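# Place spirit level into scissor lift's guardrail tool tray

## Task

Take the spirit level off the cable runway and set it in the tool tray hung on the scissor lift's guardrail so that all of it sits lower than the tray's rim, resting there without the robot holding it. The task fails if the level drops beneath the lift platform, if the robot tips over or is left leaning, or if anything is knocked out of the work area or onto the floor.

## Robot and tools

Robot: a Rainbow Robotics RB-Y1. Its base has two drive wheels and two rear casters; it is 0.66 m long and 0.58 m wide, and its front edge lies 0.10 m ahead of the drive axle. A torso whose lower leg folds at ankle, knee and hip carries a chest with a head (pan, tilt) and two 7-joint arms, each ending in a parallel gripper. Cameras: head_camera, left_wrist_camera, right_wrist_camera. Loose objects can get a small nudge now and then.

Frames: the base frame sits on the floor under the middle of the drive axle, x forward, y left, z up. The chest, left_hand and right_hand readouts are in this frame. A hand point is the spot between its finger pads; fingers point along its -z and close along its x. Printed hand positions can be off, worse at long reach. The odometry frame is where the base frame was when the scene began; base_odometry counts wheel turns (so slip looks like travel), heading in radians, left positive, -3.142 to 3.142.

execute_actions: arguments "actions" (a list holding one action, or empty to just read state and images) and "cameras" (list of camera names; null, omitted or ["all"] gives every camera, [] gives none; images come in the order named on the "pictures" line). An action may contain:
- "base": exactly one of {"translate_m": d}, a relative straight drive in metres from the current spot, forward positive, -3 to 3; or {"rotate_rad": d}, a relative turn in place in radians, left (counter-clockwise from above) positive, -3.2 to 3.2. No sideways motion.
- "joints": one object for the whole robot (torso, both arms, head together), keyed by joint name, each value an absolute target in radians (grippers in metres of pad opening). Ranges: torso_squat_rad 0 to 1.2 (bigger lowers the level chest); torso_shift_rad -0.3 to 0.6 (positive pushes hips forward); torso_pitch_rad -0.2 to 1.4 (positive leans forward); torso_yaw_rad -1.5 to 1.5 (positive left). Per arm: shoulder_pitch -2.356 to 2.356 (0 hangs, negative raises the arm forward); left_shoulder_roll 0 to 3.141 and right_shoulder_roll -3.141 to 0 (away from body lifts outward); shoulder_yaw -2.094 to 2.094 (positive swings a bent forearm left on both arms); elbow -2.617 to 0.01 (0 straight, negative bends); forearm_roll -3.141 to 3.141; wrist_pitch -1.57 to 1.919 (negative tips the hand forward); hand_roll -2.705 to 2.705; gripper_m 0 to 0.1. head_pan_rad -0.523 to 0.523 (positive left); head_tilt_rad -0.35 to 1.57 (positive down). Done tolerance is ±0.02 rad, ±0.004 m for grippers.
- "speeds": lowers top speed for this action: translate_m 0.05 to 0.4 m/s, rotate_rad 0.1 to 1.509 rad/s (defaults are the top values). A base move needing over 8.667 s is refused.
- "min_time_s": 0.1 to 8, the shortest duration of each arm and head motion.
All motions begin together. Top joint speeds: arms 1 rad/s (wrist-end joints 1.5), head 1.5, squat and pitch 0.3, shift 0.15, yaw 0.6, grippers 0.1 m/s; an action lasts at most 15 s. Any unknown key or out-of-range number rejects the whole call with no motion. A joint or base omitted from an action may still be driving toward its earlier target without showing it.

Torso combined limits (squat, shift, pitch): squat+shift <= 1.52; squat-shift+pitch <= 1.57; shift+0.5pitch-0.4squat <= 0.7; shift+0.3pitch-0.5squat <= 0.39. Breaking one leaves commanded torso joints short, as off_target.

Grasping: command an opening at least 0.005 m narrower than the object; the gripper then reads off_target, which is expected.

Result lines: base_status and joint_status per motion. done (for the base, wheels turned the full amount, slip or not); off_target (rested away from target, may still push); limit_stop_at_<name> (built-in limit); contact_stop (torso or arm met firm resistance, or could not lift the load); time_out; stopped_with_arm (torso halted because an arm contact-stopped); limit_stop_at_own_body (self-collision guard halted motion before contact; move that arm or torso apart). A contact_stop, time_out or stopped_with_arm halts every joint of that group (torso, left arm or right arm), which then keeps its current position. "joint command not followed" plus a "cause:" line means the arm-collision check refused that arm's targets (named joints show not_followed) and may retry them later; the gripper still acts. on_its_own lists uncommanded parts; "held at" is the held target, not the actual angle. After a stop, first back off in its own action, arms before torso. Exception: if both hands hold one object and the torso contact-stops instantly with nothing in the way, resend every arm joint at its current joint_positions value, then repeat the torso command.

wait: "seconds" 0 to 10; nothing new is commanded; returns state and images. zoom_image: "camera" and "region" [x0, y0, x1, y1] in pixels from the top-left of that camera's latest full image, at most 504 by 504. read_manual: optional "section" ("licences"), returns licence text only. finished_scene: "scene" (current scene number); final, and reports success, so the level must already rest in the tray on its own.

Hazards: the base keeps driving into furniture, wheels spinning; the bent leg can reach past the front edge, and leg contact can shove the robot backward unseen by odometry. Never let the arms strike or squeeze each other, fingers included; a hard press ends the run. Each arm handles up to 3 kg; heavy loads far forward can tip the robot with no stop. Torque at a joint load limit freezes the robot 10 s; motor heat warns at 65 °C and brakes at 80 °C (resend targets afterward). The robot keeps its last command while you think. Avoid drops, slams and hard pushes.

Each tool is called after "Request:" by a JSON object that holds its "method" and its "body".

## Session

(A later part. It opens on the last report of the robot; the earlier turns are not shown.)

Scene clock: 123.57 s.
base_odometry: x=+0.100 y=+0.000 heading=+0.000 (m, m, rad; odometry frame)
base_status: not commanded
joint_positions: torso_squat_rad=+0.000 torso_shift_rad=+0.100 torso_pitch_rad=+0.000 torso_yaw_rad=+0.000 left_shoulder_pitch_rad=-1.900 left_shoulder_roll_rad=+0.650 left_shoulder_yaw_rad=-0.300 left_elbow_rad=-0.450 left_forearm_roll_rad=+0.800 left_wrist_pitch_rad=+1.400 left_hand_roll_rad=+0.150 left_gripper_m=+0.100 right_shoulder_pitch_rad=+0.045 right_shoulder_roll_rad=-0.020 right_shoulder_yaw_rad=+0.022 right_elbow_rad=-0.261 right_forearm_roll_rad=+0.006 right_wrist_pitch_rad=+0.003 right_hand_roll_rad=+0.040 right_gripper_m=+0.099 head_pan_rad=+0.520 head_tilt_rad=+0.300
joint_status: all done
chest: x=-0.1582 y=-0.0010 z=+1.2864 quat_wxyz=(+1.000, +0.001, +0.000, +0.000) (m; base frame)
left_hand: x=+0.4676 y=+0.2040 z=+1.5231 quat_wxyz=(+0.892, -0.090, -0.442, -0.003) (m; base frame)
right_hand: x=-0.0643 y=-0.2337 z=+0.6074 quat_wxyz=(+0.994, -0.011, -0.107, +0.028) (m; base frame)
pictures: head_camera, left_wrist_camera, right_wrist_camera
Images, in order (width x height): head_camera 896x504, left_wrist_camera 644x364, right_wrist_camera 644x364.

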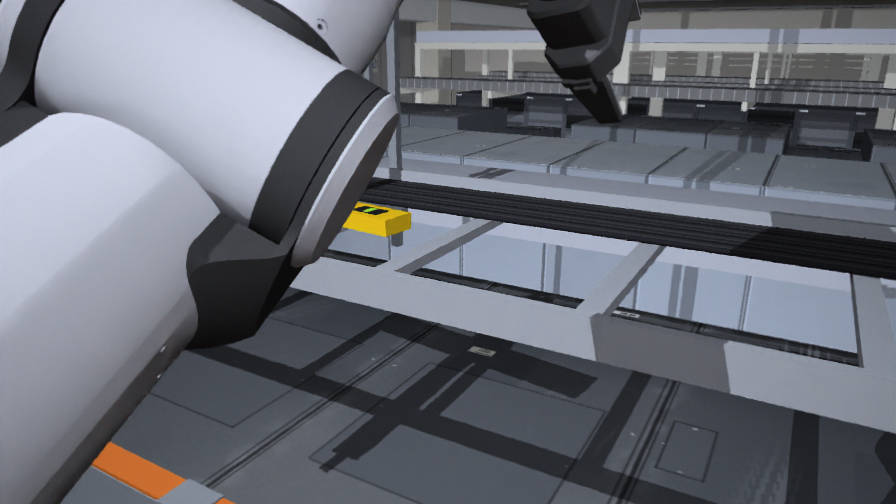

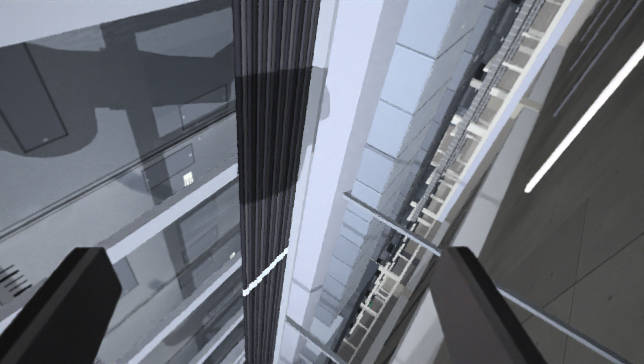

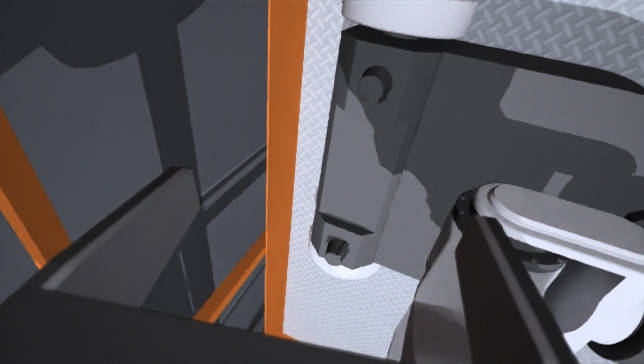

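Request:
{"method": "execute_actions", "body": {"actions": [{"joints":{"left_shoulder_pitch_rad":-2.05,"left_shoulder_roll_rad":0.75,"left_shoulder_yaw_rad":0,"left_elbow_rad":-0.1,"left_forearm_roll_rad":-0.4,"left_wrist_pitch_rad":1.55,"left_hand_roll_rad":0},"min_time_s":1.5}], "cameras": []}}

Request:
{"method": "execute_actions", "body": {"actions": [{"joints":{"torso_pitch_rad":0.22,"torso_shift_rad":0.32}}], "cameras": ["head_camera","left_wrist_camera"]}}

Scene clock: 136.30 s.
base_odometry: x=+0.100 y=+0.000 heading=+0.000 (m, m, rad; odometry frame)
base_status: not commanded
joint_positions: torso_squat_rad=+0.000 torso_shift_rad=+0.100 torso_pitch_rad=+0.000 torso_yaw_rad=+0.000 left_shoulder_pitch_rad=-2.050 left_shoulder_roll_rad=+0.750 left_shoulder_yaw_rad=+0.000 left_elbow_rad=-0.100 left_forearm_roll_rad=-0.400 left_wrist_pitch_rad=+1.550 left_hand_roll_rad=+0.000 left_gripper_m=+0.100 right_shoulder_pitch_rad=+0.045 right_shoulder_roll_rad=-0.020 right_shoulder_yaw_rad=+0.022 right_elbow_rad=-0.261 right_forearm_roll_rad=+0.006 right_wrist_pitch_rad=+0.003 right_hand_roll_rad=+0.040 right_gripper_m=+0.099 head_pan_rad=+0.520 head_tilt_rad=+0.300
joint_status: all done
chest: x=-0.1582 y=-0.0010 z=+1.2864 quat_wxyz=(+1.000, +0.001, +0.000, +0.000) (m; base frame)
left_hand: x=+0.3534 y=+0.4821 z=+1.5241 quat_wxyz=(+0.885, +0.311, -0.284, +0.199) (m; base frame)
right_hand: x=-0.0643 y=-0.2337 z=+0.6074 quat_wxyz=(+0.994, -0.011, -0.107, +0.028) (m; base frame)
pictures: none
No camera images: the call's "cameras" was empty. Leave "cameras" out to get every camera's image.

Scene clock: 138.53 s.
base_odometry: x=+0.100 y=+0.000 heading=+0.000 (m, m, rad; odometry frame)
base_status: not commanded
joint_positions: torso_squat_rad=+0.000 torso_shift_rad=+0.320 torso_pitch_rad=+0.220 torso_yaw_rad=+0.000 left_shoulder_pitch_rad=-2.050 left_shoulder_roll_rad=+0.750 left_shoulder_yaw_rad=+0.000 left_elbow_rad=-0.100 left_forearm_roll_rad=-0.400 left_wrist_pitch_rad=+1.550 left_hand_roll_rad=+0.000 left_gripper_m=+0.100 right_shoulder_pitch_rad=+0.045 right_shoulder_roll_rad=-0.020 right_shoulder_yaw_rad=+0.022 right_elbow_rad=-0.261 right_forearm_roll_rad=+0.006 right_wrist_pitch_rad=+0.003 right_hand_roll_rad=+0.040 right_gripper_m=+0.099 head_pan_rad=+0.520 head_tilt_rad=+0.300
joint_status: all done
chest: x=+0.0597 y=-0.0009 z=+1.2469 quat_wxyz=(+0.994, +0.001, +0.110, +0.000) (m; base frame)
left_hand: x=+0.6107 y=+0.4822 z=+1.3673 quat_wxyz=(+0.910, +0.331, -0.186, +0.164) (m; base frame)
right_hand: x=+0.0031 y=-0.2337 z=+0.5637 quat_wxyz=(+1.000, -0.008, +0.002, +0.029) (m; base frame)
pictures: head_camera, left_wrist_camera
Images, in order (width x height): head_camera 896x504, left_wrist_camera 644x364.

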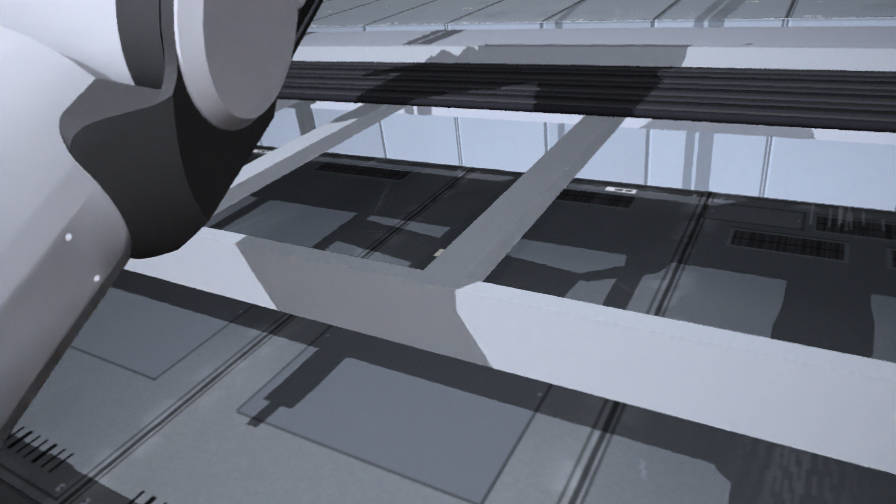

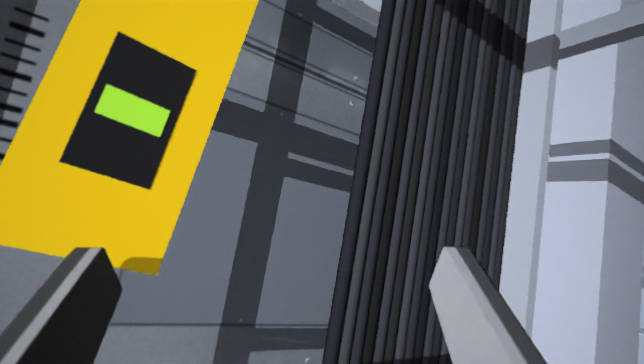

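Request:
{"method": "execute_actions", "body": {"actions": [{"joints":{"left_shoulder_roll_rad":1.0,"left_forearm_roll_rad":-0.5,"left_wrist_pitch_rad":1.7,"left_hand_roll_rad":-0.6}}], "cameras": ["left_wrist_camera"]}}

Scene clock: 143.90 s.
base_odometry: x=+0.100 y=+0.000 heading=+0.000 (m, m, rad; odometry frame)
base_status: not commanded
joint_positions: torso_squat_rad=+0.000 torso_shift_rad=+0.320 torso_pitch_rad=+0.220 torso_yaw_rad=+0.000 left_shoulder_pitch_rad=-2.050 left_shoulder_roll_rad=+1.000 left_shoulder_yaw_rad=+0.000 left_elbow_rad=-0.100 left_forearm_roll_rad=-0.500 left_wrist_pitch_rad=+1.700 left_hand_roll_rad=-0.600 left_gripper_m=+0.100 right_shoulder_pitch_rad=+0.045 right_shoulder_roll_rad=-0.020 right_shoulder_yaw_rad=+0.022 right_elbow_rad=-0.261 right_forearm_roll_rad=+0.006 right_wrist_pitch_rad=+0.003 right_hand_roll_rad=+0.040 right_gripper_m=+0.099 head_pan_rad=+0.520 head_tilt_rad=+0.300
joint_status: all done
chest: x=+0.0596 y=-0.0009 z=+1.2470 quat_wxyz=(+0.994, +0.001, +0.110, +0.000) (m; base frame)
left_hand: x=+0.4914 y=+0.5979 z=+1.3799 quat_wxyz=(+0.937, +0.348, +0.008, +0.044) (m; base frame)
right_hand: x=+0.0031 y=-0.2337 z=+0.5638 quat_wxyz=(+1.000, -0.008, +0.002, +0.029) (m; base frame)
pictures: left_wrist_camera
Images, in order (width x height): left_wrist_camera 644x364.

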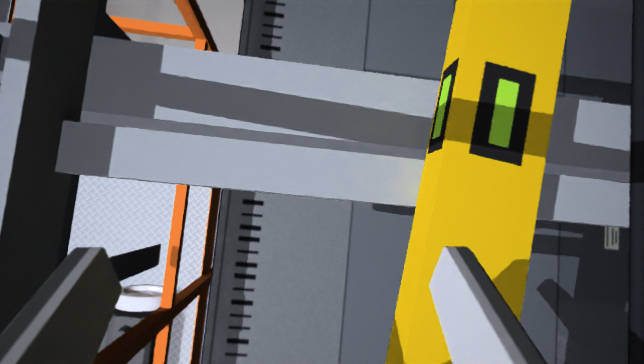

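Request:
{"method": "execute_actions", "body": {"actions": [{"base":{"translate_m":0.04},"joints":{"left_hand_roll_rad":-0.7,"left_elbow_rad":0}}], "cameras": ["left_wrist_camera","right_wrist_camera"]}}

Scene clock: 149.70 s.
base_odometry: x=+0.140 y=+0.000 heading=+0.000 (m, m, rad; odometry frame)
base_status: done
joint_positions: torso_squat_rad=+0.000 torso_shift_rad=+0.320 torso_pitch_rad=+0.220 torso_yaw_rad=+0.000 left_shoulder_pitch_rad=-2.050 left_shoulder_roll_rad=+1.000 left_shoulder_yaw_rad=+0.000 left_elbow_rad=+0.000 left_forearm_roll_rad=-0.500 left_wrist_pitch_rad=+1.700 left_hand_roll_rad=-0.700 left_gripper_m=+0.100 right_shoulder_pitch_rad=+0.045 right_shoulder_roll_rad=-0.020 right_shoulder_yaw_rad=+0.022 right_elbow_rad=-0.261 right_forearm_roll_rad=+0.006 right_wrist_pitch_rad=+0.003 right_hand_roll_rad=+0.040 right_gripper_m=+0.099 head_pan_rad=+0.520 head_tilt_rad=+0.300
joint_status: all done
chest: x=+0.0596 y=-0.0009 z=+1.2470 quat_wxyz=(+0.994, +0.001, +0.110, +0.000) (m; base frame)
left_hand: x=+0.4801 y=+0.5953 z=+1.3498 quat_wxyz=(+0.944, +0.322, +0.067, -0.012) (m; base frame)
right_hand: x=+0.0032 y=-0.2337 z=+0.5638 quat_wxyz=(+1.000, -0.008, +0.002, +0.029) (m; base frame)
pictures: left_wrist_camera, right_wrist_camera
Images, in order (width x height): left_wrist_camera 644x364, right_wrist_camera 644x364.

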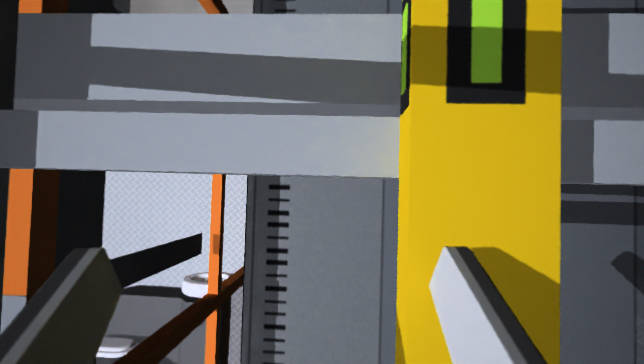

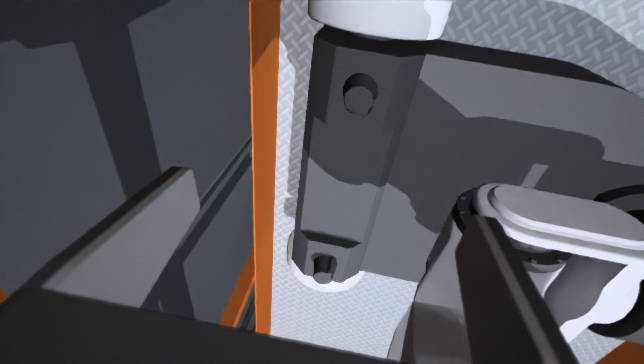

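Request:
{"method": "execute_actions", "body": {"actions": [{"joints":{"left_wrist_pitch_rad":1.53,"torso_yaw_rad":-0.05,"left_hand_roll_rad":-0.6}}], "cameras": ["left_wrist_camera"]}}

Scene clock: 154.03 s.
base_odometry: x=+0.140 y=+0.000 heading=-0.001 (m, m, rad; odometry frame)
base_status: not commanded
joint_positions: torso_squat_rad=+0.000 torso_shift_rad=+0.320 torso_pitch_rad=+0.220 torso_yaw_rad=-0.050 left_shoulder_pitch_rad=-2.050 left_shoulder_roll_rad=+1.000 left_shoulder_yaw_rad=+0.000 left_elbow_rad=+0.000 left_forearm_roll_rad=-0.500 left_wrist_pitch_rad=+1.530 left_hand_roll_rad=-0.600 left_gripper_m=+0.100 right_shoulder_pitch_rad=+0.045 right_shoulder_roll_rad=-0.020 right_shoulder_yaw_rad=+0.022 right_elbow_rad=-0.261 right_forearm_roll_rad=+0.006 right_wrist_pitch_rad=+0.003 right_hand_roll_rad=+0.040 right_gripper_m=+0.099 head_pan_rad=+0.520 head_tilt_rad=+0.300
joint_status: all done
chest: x=+0.0596 y=-0.0009 z=+1.2470 quat_wxyz=(+0.994, -0.002, +0.110, -0.025) (m; base frame)
left_hand: x=+0.5413 y=+0.5921 z=+1.3569 quat_wxyz=(+0.930, +0.366, -0.023, -0.013) (m; base frame)
right_hand: x=-0.0084 y=-0.2381 z=+0.5663 quat_wxyz=(+1.000, -0.013, +0.003, +0.004) (m; base frame)
pictures: left_wrist_camera
Images, in order (width x height): left_wrist_camera 644x364.

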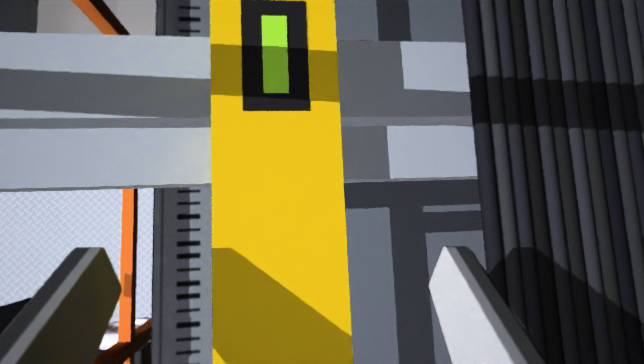

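Centered. Lower ~4.5 cm.

Request:
{"method": "execute_actions", "body": {"actions": [{"joints":{"torso_squat_rad":0.35,"torso_shift_rad":0.34}}], "cameras": ["left_wrist_camera"]}}

Request:
{"method": "execute_actions", "body": {"actions": [{"joints":{"left_gripper_m":0.0}}], "cameras": ["left_wrist_camera"]}}

Scene clock: 161.57 s.
base_odometry: x=+0.140 y=+0.000 heading=+0.000 (m, m, rad; odometry frame)
base_status: not commanded
joint_positions: torso_squat_rad=+0.350 torso_shift_rad=+0.340 torso_pitch_rad=+0.220 torso_yaw_rad=-0.050 left_shoulder_pitch_rad=-2.050 left_shoulder_roll_rad=+1.000 left_shoulder_yaw_rad=+0.000 left_elbow_rad=+0.000 left_forearm_roll_rad=-0.500 left_wrist_pitch_rad=+1.530 left_hand_roll_rad=-0.600 left_gripper_m=+0.100 right_shoulder_pitch_rad=+0.045 right_shoulder_roll_rad=-0.020 right_shoulder_yaw_rad=+0.022 right_elbow_rad=-0.261 right_forearm_roll_rad=+0.006 right_wrist_pitch_rad=+0.003 right_hand_roll_rad=+0.040 right_gripper_m=+0.099 head_pan_rad=+0.520 head_tilt_rad=+0.300
joint_status: all done
chest: x=+0.0587 y=-0.0009 z=+1.2024 quat_wxyz=(+0.994, -0.002, +0.110, -0.025) (m; base frame)
left_hand: x=+0.5404 y=+0.5921 z=+1.3124 quat_wxyz=(+0.930, +0.366, -0.023, -0.013) (m; base frame)
right_hand: x=-0.0093 y=-0.2381 z=+0.5218 quat_wxyz=(+1.000, -0.013, +0.003, +0.004) (m; base frame)
pictures: left_wrist_camera
Images, in order (width x height): left_wrist_camera 644x364.

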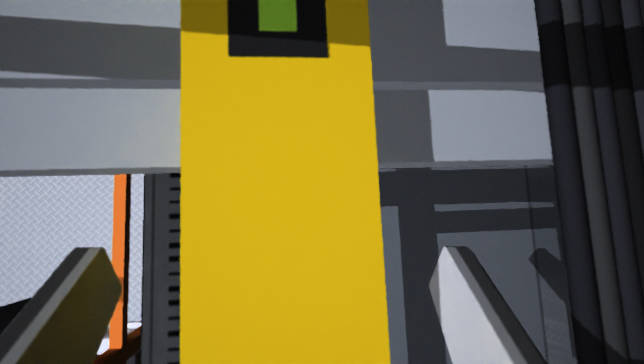

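Scene clock: 163.03 s.
base_odometry: x=+0.140 y=+0.000 heading=+0.000 (m, m, rad; odometry frame)
base_status: not commanded
joint_positions: torso_squat_rad=+0.350 torso_shift_rad=+0.340 torso_pitch_rad=+0.220 torso_yaw_rad=-0.050 left_shoulder_pitch_rad=-2.050 left_shoulder_roll_rad=+1.000 left_shoulder_yaw_rad=+0.000 left_elbow_rad=+0.000 left_forearm_roll_rad=-0.500 left_wrist_pitch_rad=+1.530 left_hand_roll_rad=-0.600 left_gripper_m=+0.051 right_shoulder_pitch_rad=+0.045 right_shoulder_roll_rad=-0.020 right_shoulder_yaw_rad=+0.022 right_elbow_rad=-0.261 right_forearm_roll_rad=+0.006 right_wrist_pitch_rad=+0.003 right_hand_roll_rad=+0.040 right_gripper_m=+0.099 head_pan_rad=+0.520 head_tilt_rad=+0.300
joint_status: left_gripper_m off_target (ended at +0.051, target +0.000)
chest: x=+0.0587 y=-0.0009 z=+1.2024 quat_wxyz=(+0.994, -0.002, +0.110, -0.025) (m; base frame)
left_hand: x=+0.5404 y=+0.5921 z=+1.3124 quat_wxyz=(+0.930, +0.366, -0.023, -0.013) (m; base frame)
right_hand: x=-0.0093 y=-0.2381 z=+0.5218 quat_wxyz=(+1.000, -0.013, +0.003, +0.004) (m; base frame)
pictures: left_wrist_camera
Images, in order (width x height): left_wrist_camera 644x364.

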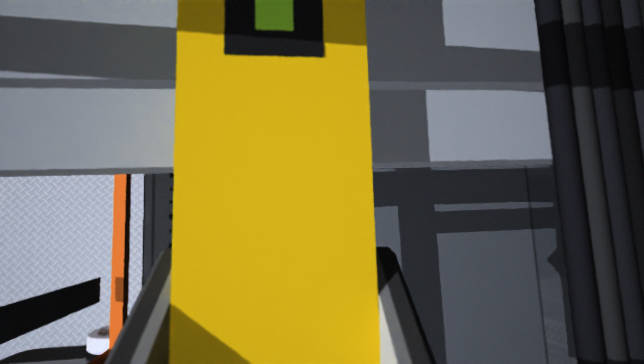

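Request:
{"method": "execute_actions", "body": {"actions": [{"joints":{"torso_squat_rad":0,"torso_shift_rad":0.3,"left_shoulder_pitch_rad":-2.3},"min_time_s":1.8}], "cameras": []}}

Request:
{"method": "execute_actions", "body": {"actions": [{"joints":{"left_shoulder_roll_rad":0.4,"head_pan_rad":0.3,"head_tilt_rad":0},"min_time_s":1.5}], "cameras": ["head_camera"]}}

Scene clock: 170.70 s.
base_odometry: x=+0.140 y=+0.000 heading=+0.000 (m, m, rad; odometry frame)
base_status: not commanded
joint_positions: torso_squat_rad=+0.000 torso_shift_rad=+0.300 torso_pitch_rad=+0.220 torso_yaw_rad=-0.050 left_shoulder_pitch_rad=-2.300 left_shoulder_roll_rad=+1.000 left_shoulder_yaw_rad=+0.000 left_elbow_rad=+0.000 left_forearm_roll_rad=-0.500 left_wrist_pitch_rad=+1.530 left_hand_roll_rad=-0.600 left_gripper_m=+0.051 right_shoulder_pitch_rad=+0.045 right_shoulder_roll_rad=-0.020 right_shoulder_yaw_rad=+0.022 right_elbow_rad=-0.261 right_forearm_roll_rad=+0.006 right_wrist_pitch_rad=+0.003 right_hand_roll_rad=+0.040 right_gripper_m=+0.099 head_pan_rad=+0.520 head_tilt_rad=+0.300
joint_status: all done
chest: x=+0.0463 y=-0.0009 z=+1.2512 quat_wxyz=(+0.994, -0.002, +0.110, -0.025) (m; base frame)
left_hand: x=+0.5377 y=+0.5573 z=+1.4581 quat_wxyz=(+0.926, +0.349, -0.146, -0.008) (m; base frame)
right_hand: x=-0.0218 y=-0.2381 z=+0.5706 quat_wxyz=(+1.000, -0.013, +0.003, +0.004) (m; base frame)
pictures: none
No camera images: the call's "cameras" was empty. Leave "cameras" out to get every camera's image.

Scene clock: 172.50 s.
base_odometry: x=+0.140 y=+0.000 heading=+0.000 (m, m, rad; odometry frame)
base_status: not commanded
joint_positions: torso_squat_rad=+0.000 torso_shift_rad=+0.300 torso_pitch_rad=+0.220 torso_yaw_rad=-0.050 left_shoulder_pitch_rad=-2.300 left_shoulder_roll_rad=+0.400 left_shoulder_yaw_rad=+0.000 left_elbow_rad=+0.000 left_forearm_roll_rad=-0.500 left_wrist_pitch_rad=+1.530 left_hand_roll_rad=-0.600 left_gripper_m=+0.051 right_shoulder_pitch_rad=+0.045 right_shoulder_roll_rad=-0.020 right_shoulder_yaw_rad=+0.022 right_elbow_rad=-0.261 right_forearm_roll_rad=+0.006 right_wrist_pitch_rad=+0.003 right_hand_roll_rad=+0.040 right_gripper_m=+0.099 head_pan_rad=+0.300 head_tilt_rad=+0.000
joint_status: all done
chest: x=+0.0463 y=-0.0009 z=+1.2512 quat_wxyz=(+0.994, -0.002, +0.110, -0.025) (m; base frame)
left_hand: x=+0.6501 y=+0.2511 z=+1.4449 quat_wxyz=(+0.840, +0.436, -0.163, -0.280) (m; base frame)
right_hand: x=-0.0218 y=-0.2381 z=+0.5706 quat_wxyz=(+1.000, -0.013, +0.003, +0.004) (m; base frame)
pictures: head_camera
Images, in order (width x height): head_camera 896x504.

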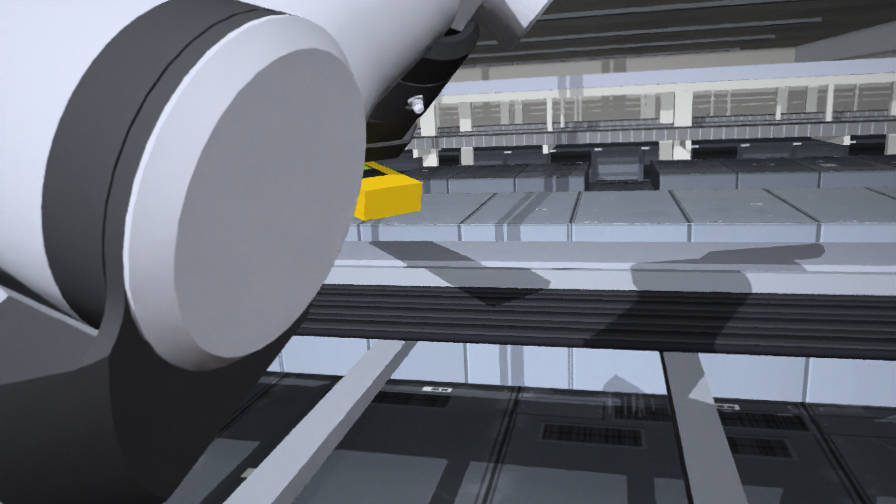

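Request:
{"method": "execute_actions", "body": {"actions": [{"base":{"translate_m":-0.14},"joints":{"torso_shift_rad":-0.3}}], "cameras": []}}

Request:
{"method": "execute_actions", "body": {"actions": [{"joints":{"left_shoulder_roll_rad":1.0,"head_pan_rad":0.52,"head_tilt_rad":0.4},"min_time_s":1.5}], "cameras": []}}

Request:
{"method": "execute_actions", "body": {"actions": [{"joints":{"left_shoulder_pitch_rad":-2.05,"torso_squat_rad":0.6}}], "cameras": ["head_camera","left_wrist_camera"]}}

Scene clock: 182.13 s.
base_odometry: x=+0.000 y=+0.000 heading=-0.001 (m, m, rad; odometry frame)
base_status: done
joint_positions: torso_squat_rad=+0.000 torso_shift_rad=-0.300 torso_pitch_rad=+0.220 torso_yaw_rad=-0.050 left_shoulder_pitch_rad=-2.300 left_shoulder_roll_rad=+0.400 left_shoulder_yaw_rad=+0.000 left_elbow_rad=+0.000 left_forearm_roll_rad=-0.500 left_wrist_pitch_rad=+1.530 left_hand_roll_rad=-0.600 left_gripper_m=+0.051 right_shoulder_pitch_rad=+0.045 right_shoulder_roll_rad=-0.020 right_shoulder_yaw_rad=+0.022 right_elbow_rad=-0.261 right_forearm_roll_rad=+0.006 right_wrist_pitch_rad=+0.003 right_hand_roll_rad=+0.040 right_gripper_m=+0.099 head_pan_rad=+0.300 head_tilt_rad=+0.000
joint_status: all done
chest: x=-0.3674 y=-0.0009 z=+1.2512 quat_wxyz=(+0.994, -0.002, +0.110, -0.025) (m; base frame)
left_hand: x=+0.2364 y=+0.2510 z=+1.4451 quat_wxyz=(+0.839, +0.436, -0.163, -0.280) (m; base frame)
right_hand: x=-0.4354 y=-0.2381 z=+0.5706 quat_wxyz=(+1.000, -0.013, +0.003, +0.004) (m; base frame)
pictures: none
No camera images: the call's "cameras" was empty. Leave "cameras" out to get every camera's image.

Scene clock: 183.93 s.
base_odometry: x=+0.000 y=+0.000 heading=-0.001 (m, m, rad; odometry frame)
base_status: not commanded
joint_positions: torso_squat_rad=+0.000 torso_shift_rad=-0.300 torso_pitch_rad=+0.220 torso_yaw_rad=-0.050 left_shoulder_pitch_rad=-2.300 left_shoulder_roll_rad=+1.000 left_shoulder_yaw_rad=+0.000 left_elbow_rad=+0.000 left_forearm_roll_rad=-0.500 left_wrist_pitch_rad=+1.530 left_hand_roll_rad=-0.600 left_gripper_m=+0.051 right_shoulder_pitch_rad=+0.045 right_shoulder_roll_rad=-0.020 right_shoulder_yaw_rad=+0.022 right_elbow_rad=-0.261 right_forearm_roll_rad=+0.006 right_wrist_pitch_rad=+0.003 right_hand_roll_rad=+0.040 right_gripper_m=+0.099 head_pan_rad=+0.520 head_tilt_rad=+0.400
joint_status: all done
chest: x=-0.3673 y=-0.0009 z=+1.2512 quat_wxyz=(+0.994, -0.002, +0.110, -0.025) (m; base frame)
left_hand: x=+0.1240 y=+0.5573 z=+1.4581 quat_wxyz=(+0.926, +0.349, -0.146, -0.008) (m; base frame)
right_hand: x=-0.4354 y=-0.2381 z=+0.5706 quat_wxyz=(+1.000, -0.013, +0.003, +0.004) (m; base frame)
pictures: none
No camera images: the call's "cameras" was empty. Leave "cameras" out to get every camera's image.

Scene clock: 186.80 s.
base_odometry: x=+0.000 y=+0.000 heading=-0.001 (m, m, rad; odometry frame)
base_status: not commanded
joint_positions: torso_squat_rad=+0.600 torso_shift_rad=-0.300 torso_pitch_rad=+0.220 torso_yaw_rad=-0.050 left_shoulder_pitch_rad=-2.050 left_shoulder_roll_rad=+1.000 left_shoulder_yaw_rad=+0.000 left_elbow_rad=+0.000 left_forearm_roll_rad=-0.500 left_wrist_pitch_rad=+1.530 left_hand_roll_rad=-0.600 left_gripper_m=+0.051 right_shoulder_pitch_rad=+0.045 right_shoulder_roll_rad=-0.020 right_shoulder_yaw_rad=+0.022 right_elbow_rad=-0.261 right_forearm_roll_rad=+0.006 right_wrist_pitch_rad=+0.003 right_hand_roll_rad=+0.040 right_gripper_m=+0.099 head_pan_rad=+0.520 head_tilt_rad=+0.400
joint_status: all done
chest: x=-0.3312 y=-0.0007 z=+1.1344 quat_wxyz=(+0.994, -0.002, +0.110, -0.025) (m; base frame)
left_hand: x=+0.1505 y=+0.5923 z=+1.2440 quat_wxyz=(+0.931, +0.365, -0.022, -0.013) (m; base frame)
right_hand: x=-0.3993 y=-0.2380 z=+0.4538 quat_wxyz=(+1.000, -0.013, +0.003, +0.004) (m; base frame)
pictures: head_camera, left_wrist_camera
Images, in order (width x height): head_camera 896x504, left_wrist_camera 644x364.

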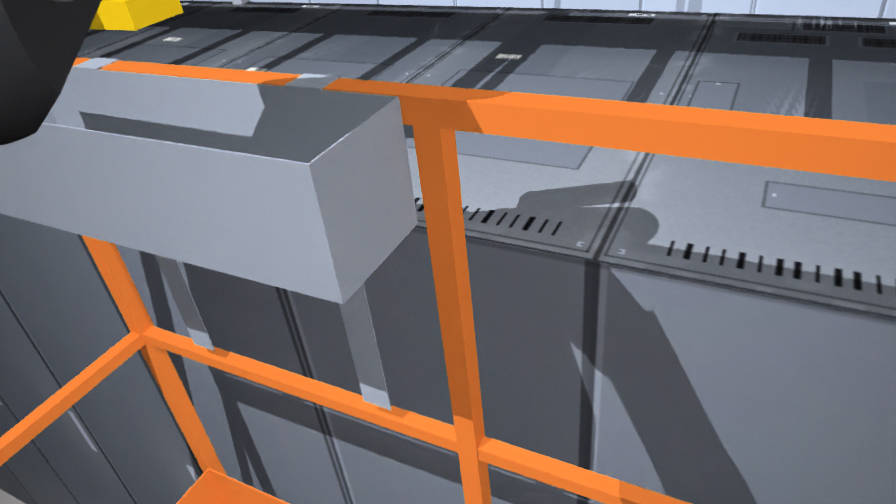

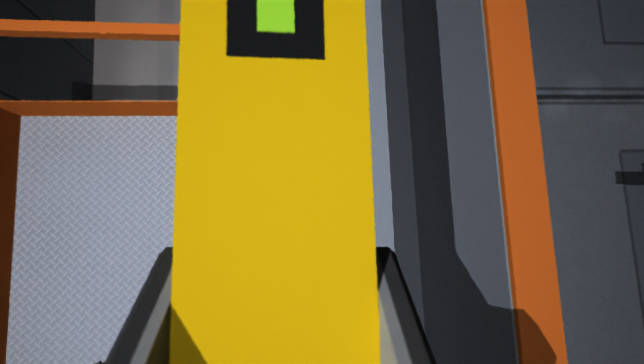

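Request:
{"method": "execute_actions", "body": {"actions": [{"joints":{"torso_yaw_rad":-0.17,"left_hand_roll_rad":-0.45,"torso_squat_rad":0.8}}], "cameras": ["head_camera","left_wrist_camera"]}}

Scene clock: 192.30 s.
base_odometry: x=+0.000 y=+0.000 heading=-0.001 (m, m, rad; odometry frame)
base_status: not commanded
joint_positions: torso_squat_rad=+0.800 torso_shift_rad=-0.300 torso_pitch_rad=+0.220 torso_yaw_rad=-0.170 left_shoulder_pitch_rad=-2.050 left_shoulder_roll_rad=+1.000 left_shoulder_yaw_rad=+0.000 left_elbow_rad=+0.000 left_forearm_roll_rad=-0.500 left_wrist_pitch_rad=+1.530 left_hand_roll_rad=-0.450 left_gripper_m=+0.051 right_shoulder_pitch_rad=+0.045 right_shoulder_roll_rad=-0.020 right_shoulder_yaw_rad=+0.022 right_elbow_rad=-0.261 right_forearm_roll_rad=+0.006 right_wrist_pitch_rad=+0.003 right_hand_roll_rad=+0.040 right_gripper_m=+0.099 head_pan_rad=+0.520 head_tilt_rad=+0.400
joint_status: all done
chest: x=-0.3046 y=-0.0007 z=+1.0484 quat_wxyz=(+0.990, -0.009, +0.109, -0.084) (m; base frame)
left_hand: x=+0.2433 y=+0.5347 z=+1.1431 quat_wxyz=(+0.935, +0.347, -0.070, +0.003) (m; base frame)
right_hand: x=-0.4011 y=-0.2461 z=+0.3742 quat_wxyz=(+0.998, -0.026, +0.004, -0.054) (m; base frame)
pictures: head_camera, left_wrist_camera
Images, in order (width x height): head_camera 896x504, left_wrist_camera 644x364.

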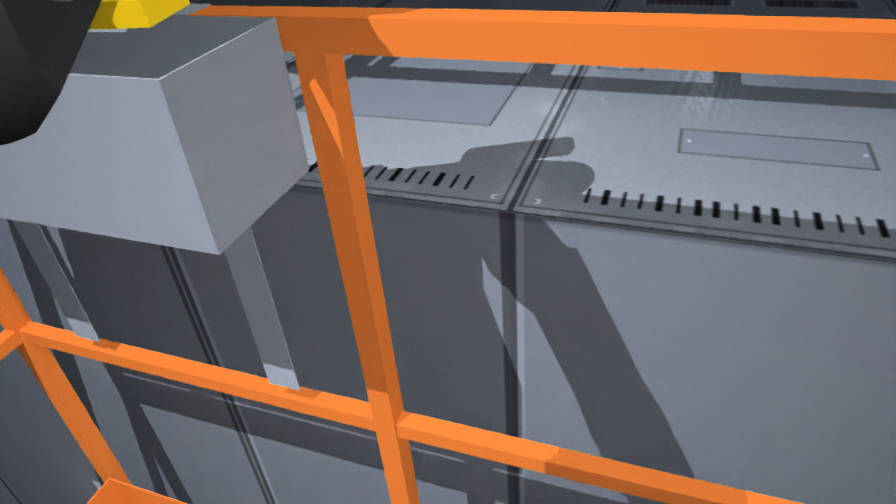

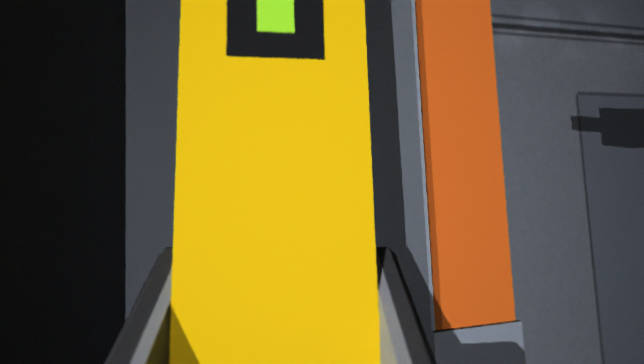

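Request:
{"method": "execute_actions", "body": {"actions": [{"base":{"translate_m":-0.06}}], "cameras": []}}

Request:
{"method": "execute_actions", "body": {"actions": [{"joints":{"torso_squat_rad":0.95,"head_tilt_rad":0}}], "cameras": ["head_camera","left_wrist_camera"]}}

Request:
{"method": "execute_actions", "body": {"actions": [{"joints":{"left_gripper_m":0.075}}], "cameras": []}}

Request:
{"method": "execute_actions", "body": {"actions": [{"joints":{"torso_squat_rad":0.6,"head_tilt_rad":0.3}}], "cameras": ["head_camera","left_wrist_camera"]}}

Scene clock: 199.20 s.
base_odometry: x=-0.060 y=+0.000 heading=-0.002 (m, m, rad; odometry frame)
base_status: done
joint_positions: torso_squat_rad=+0.800 torso_shift_rad=-0.300 torso_pitch_rad=+0.220 torso_yaw_rad=-0.170 left_shoulder_pitch_rad=-2.050 left_shoulder_roll_rad=+1.000 left_shoulder_yaw_rad=+0.000 left_elbow_rad=+0.000 left_forearm_roll_rad=-0.500 left_wrist_pitch_rad=+1.530 left_hand_roll_rad=-0.450 left_gripper_m=+0.051 right_shoulder_pitch_rad=+0.045 right_shoulder_roll_rad=-0.020 right_shoulder_yaw_rad=+0.022 right_elbow_rad=-0.261 right_forearm_roll_rad=+0.006 right_wrist_pitch_rad=+0.003 right_hand_roll_rad=+0.040 right_gripper_m=+0.099 head_pan_rad=+0.520 head_tilt_rad=+0.400
joint_status: not commanded
chest: x=-0.3046 y=-0.0007 z=+1.0484 quat_wxyz=(+0.990, -0.009, +0.109, -0.084) (m; base frame)
left_hand: x=+0.2432 y=+0.5347 z=+1.1432 quat_wxyz=(+0.935, +0.347, -0.070, +0.003) (m; base frame)
right_hand: x=-0.4010 y=-0.2461 z=+0.3741 quat_wxyz=(+0.998, -0.026, +0.004, -0.054) (m; base frame)
pictures: none
No camera images: the call's "cameras" was empty. Leave "cameras" out to get every camera's image.

Scene clock: 200.37 s.
base_odometry: x=-0.060 y=+0.000 heading=-0.002 (m, m, rad; odometry frame)
base_status: not commanded
joint_positions: torso_squat_rad=+0.885 torso_shift_rad=-0.301 torso_pitch_rad=+0.215 torso_yaw_rad=-0.169 left_shoulder_pitch_rad=-2.055 left_shoulder_roll_rad=+1.000 left_shoulder_yaw_rad=-0.001 left_elbow_rad=-0.003 left_forearm_roll_rad=-0.501 left_wrist_pitch_rad=+1.530 left_hand_roll_rad=-0.450 left_gripper_m=+0.051 right_shoulder_pitch_rad=+0.045 right_shoulder_roll_rad=-0.020 right_shoulder_yaw_rad=+0.022 right_elbow_rad=-0.261 right_forearm_roll_rad=+0.006 right_wrist_pitch_rad=+0.003 right_hand_roll_rad=+0.040 right_gripper_m=+0.099 head_pan_rad=+0.520 head_tilt_rad=+0.000
joint_status: torso_squat_rad contact_stop (moved +0.085 of +0.150); the others done
on_its_own: torso_squat_rad is held at +0.885, not at your +0.950, since a contact_stop
chest: x=-0.2930 y=-0.0013 z=+1.0060 quat_wxyz=(+0.991, -0.008, +0.107, -0.084) (m; base frame)
left_hand: x=+0.2544 y=+0.5342 z=+1.1072 quat_wxyz=(+0.934, +0.349, -0.075, +0.005) (m; base frame)
right_hand: x=-0.3862 y=-0.2457 z=+0.3309 quat_wxyz=(+0.998, -0.025, +0.001, -0.054) (m; base frame)
pictures: head_camera, left_wrist_camera
Images, in order (width x height): head_camera 896x504, left_wrist_camera 644x364.

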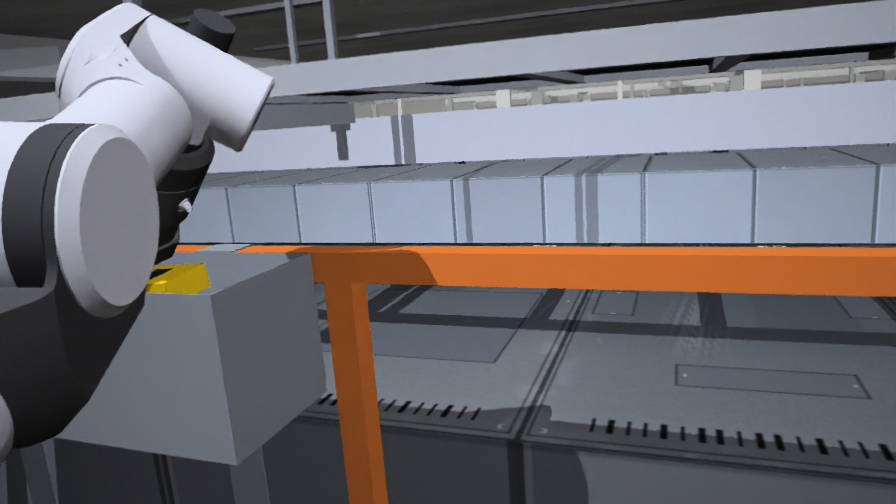

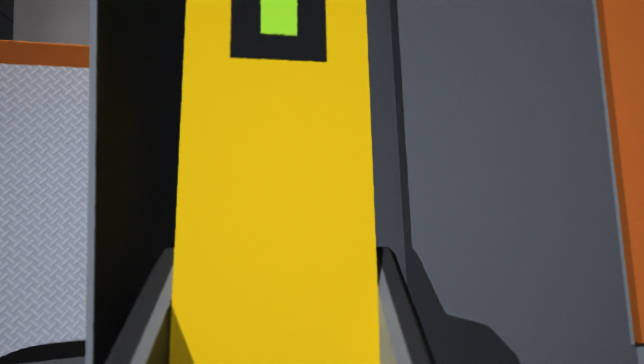

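not run: a stop came earlier in this reply.

not run: a stop came earlier in this reply.

Palm on the rim; release here.

Request:
{"method": "execute_actions", "body": {"actions": [{"joints":{"left_gripper_m":0.07}}], "cameras": []}}

Request:
{"method": "execute_actions", "body": {"actions": [{"joints":{"torso_squat_rad":0.5,"head_tilt_rad":0.3}}], "cameras": ["head_camera","left_wrist_camera"]}}

Scene clock: 205.23 s.
base_odometry: x=-0.060 y=+0.000 heading=-0.002 (m, m, rad; odometry frame)
base_status: not commanded
joint_positions: torso_squat_rad=+0.885 torso_shift_rad=-0.300 torso_pitch_rad=+0.216 torso_yaw_rad=-0.170 left_shoulder_pitch_rad=-2.056 left_shoulder_roll_rad=+1.000 left_shoulder_yaw_rad=-0.001 left_elbow_rad=-0.005 left_forearm_roll_rad=-0.501 left_wrist_pitch_rad=+1.527 left_hand_roll_rad=-0.450 left_gripper_m=+0.067 right_shoulder_pitch_rad=+0.045 right_shoulder_roll_rad=-0.020 right_shoulder_yaw_rad=+0.022 right_elbow_rad=-0.261 right_forearm_roll_rad=+0.006 right_wrist_pitch_rad=+0.003 right_hand_roll_rad=+0.040 right_gripper_m=+0.099 head_pan_rad=+0.520 head_tilt_rad=+0.000
joint_status: all done
on_its_own: torso_squat_rad is held at +0.885, not at your +0.950, since a contact_stop
chest: x=-0.2926 y=-0.0013 z=+1.0061 quat_wxyz=(+0.991, -0.008, +0.108, -0.084) (m; base frame)
left_hand: x=+0.2561 y=+0.5337 z=+1.1080 quat_wxyz=(+0.934, +0.349, -0.077, +0.004) (m; base frame)
right_hand: x=-0.3864 y=-0.2457 z=+0.3311 quat_wxyz=(+0.998, -0.025, +0.002, -0.054) (m; base frame)
pictures: none
No camera images: the call's "cameras" was empty. Leave "cameras" out to get every camera's image.

Scene clock: 207.33 s.
base_odometry: x=-0.060 y=+0.000 heading=-0.002 (m, m, rad; odometry frame)
base_status: not commanded
joint_positions: torso_squat_rad=+0.500 torso_shift_rad=-0.300 torso_pitch_rad=+0.217 torso_yaw_rad=-0.170 left_shoulder_pitch_rad=-2.051 left_shoulder_roll_rad=+1.000 left_shoulder_yaw_rad=+0.000 left_elbow_rad=+0.000 left_forearm_roll_rad=-0.500 left_wrist_pitch_rad=+1.530 left_hand_roll_rad=-0.450 left_gripper_m=+0.070 right_shoulder_pitch_rad=+0.045 right_shoulder_roll_rad=-0.020 right_shoulder_yaw_rad=+0.022 right_elbow_rad=-0.261 right_forearm_roll_rad=+0.006 right_wrist_pitch_rad=+0.003 right_hand_roll_rad=+0.040 right_gripper_m=+0.099 head_pan_rad=+0.520 head_tilt_rad=+0.300
joint_status: all done
chest: x=-0.3428 y=-0.0008 z=+1.1695 quat_wxyz=(+0.991, -0.009, +0.108, -0.084) (m; base frame)
left_hand: x=+0.2048 y=+0.5345 z=+1.2662 quat_wxyz=(+0.935, +0.347, -0.072, +0.003) (m; base frame)
right_hand: x=-0.4373 y=-0.2461 z=+0.4950 quat_wxyz=(+0.998, -0.026, +0.002, -0.054) (m; base frame)
pictures: head_camera, left_wrist_camera
Images, in order (width x height): head_camera 896x504, left_wrist_camera 644x364.

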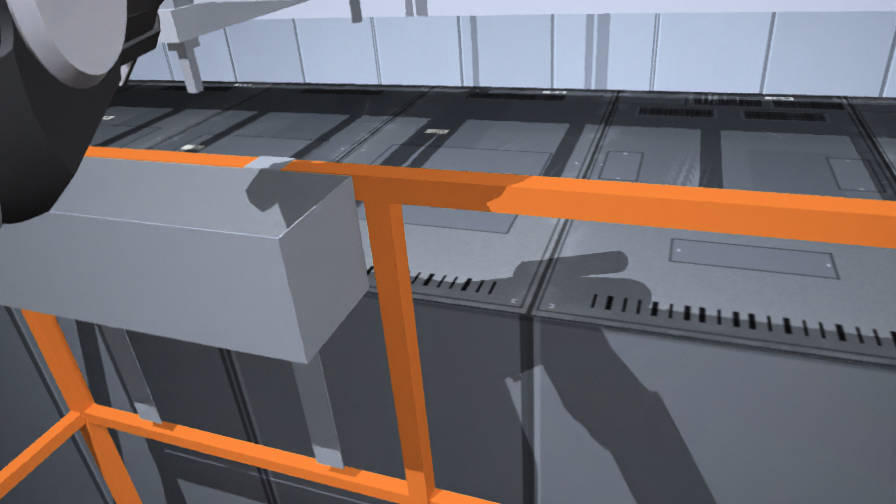

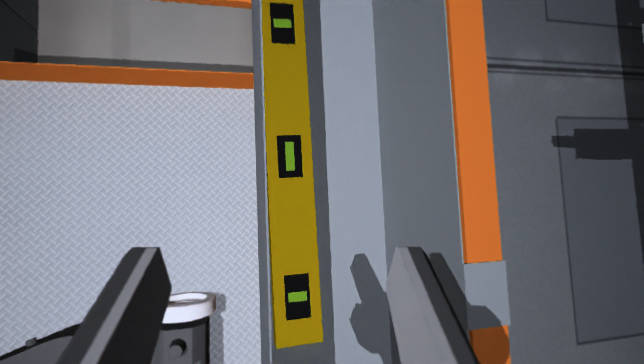

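Request:
{"method": "finished_scene", "body": {"scene": 1}}

The scene is finished: the task was done.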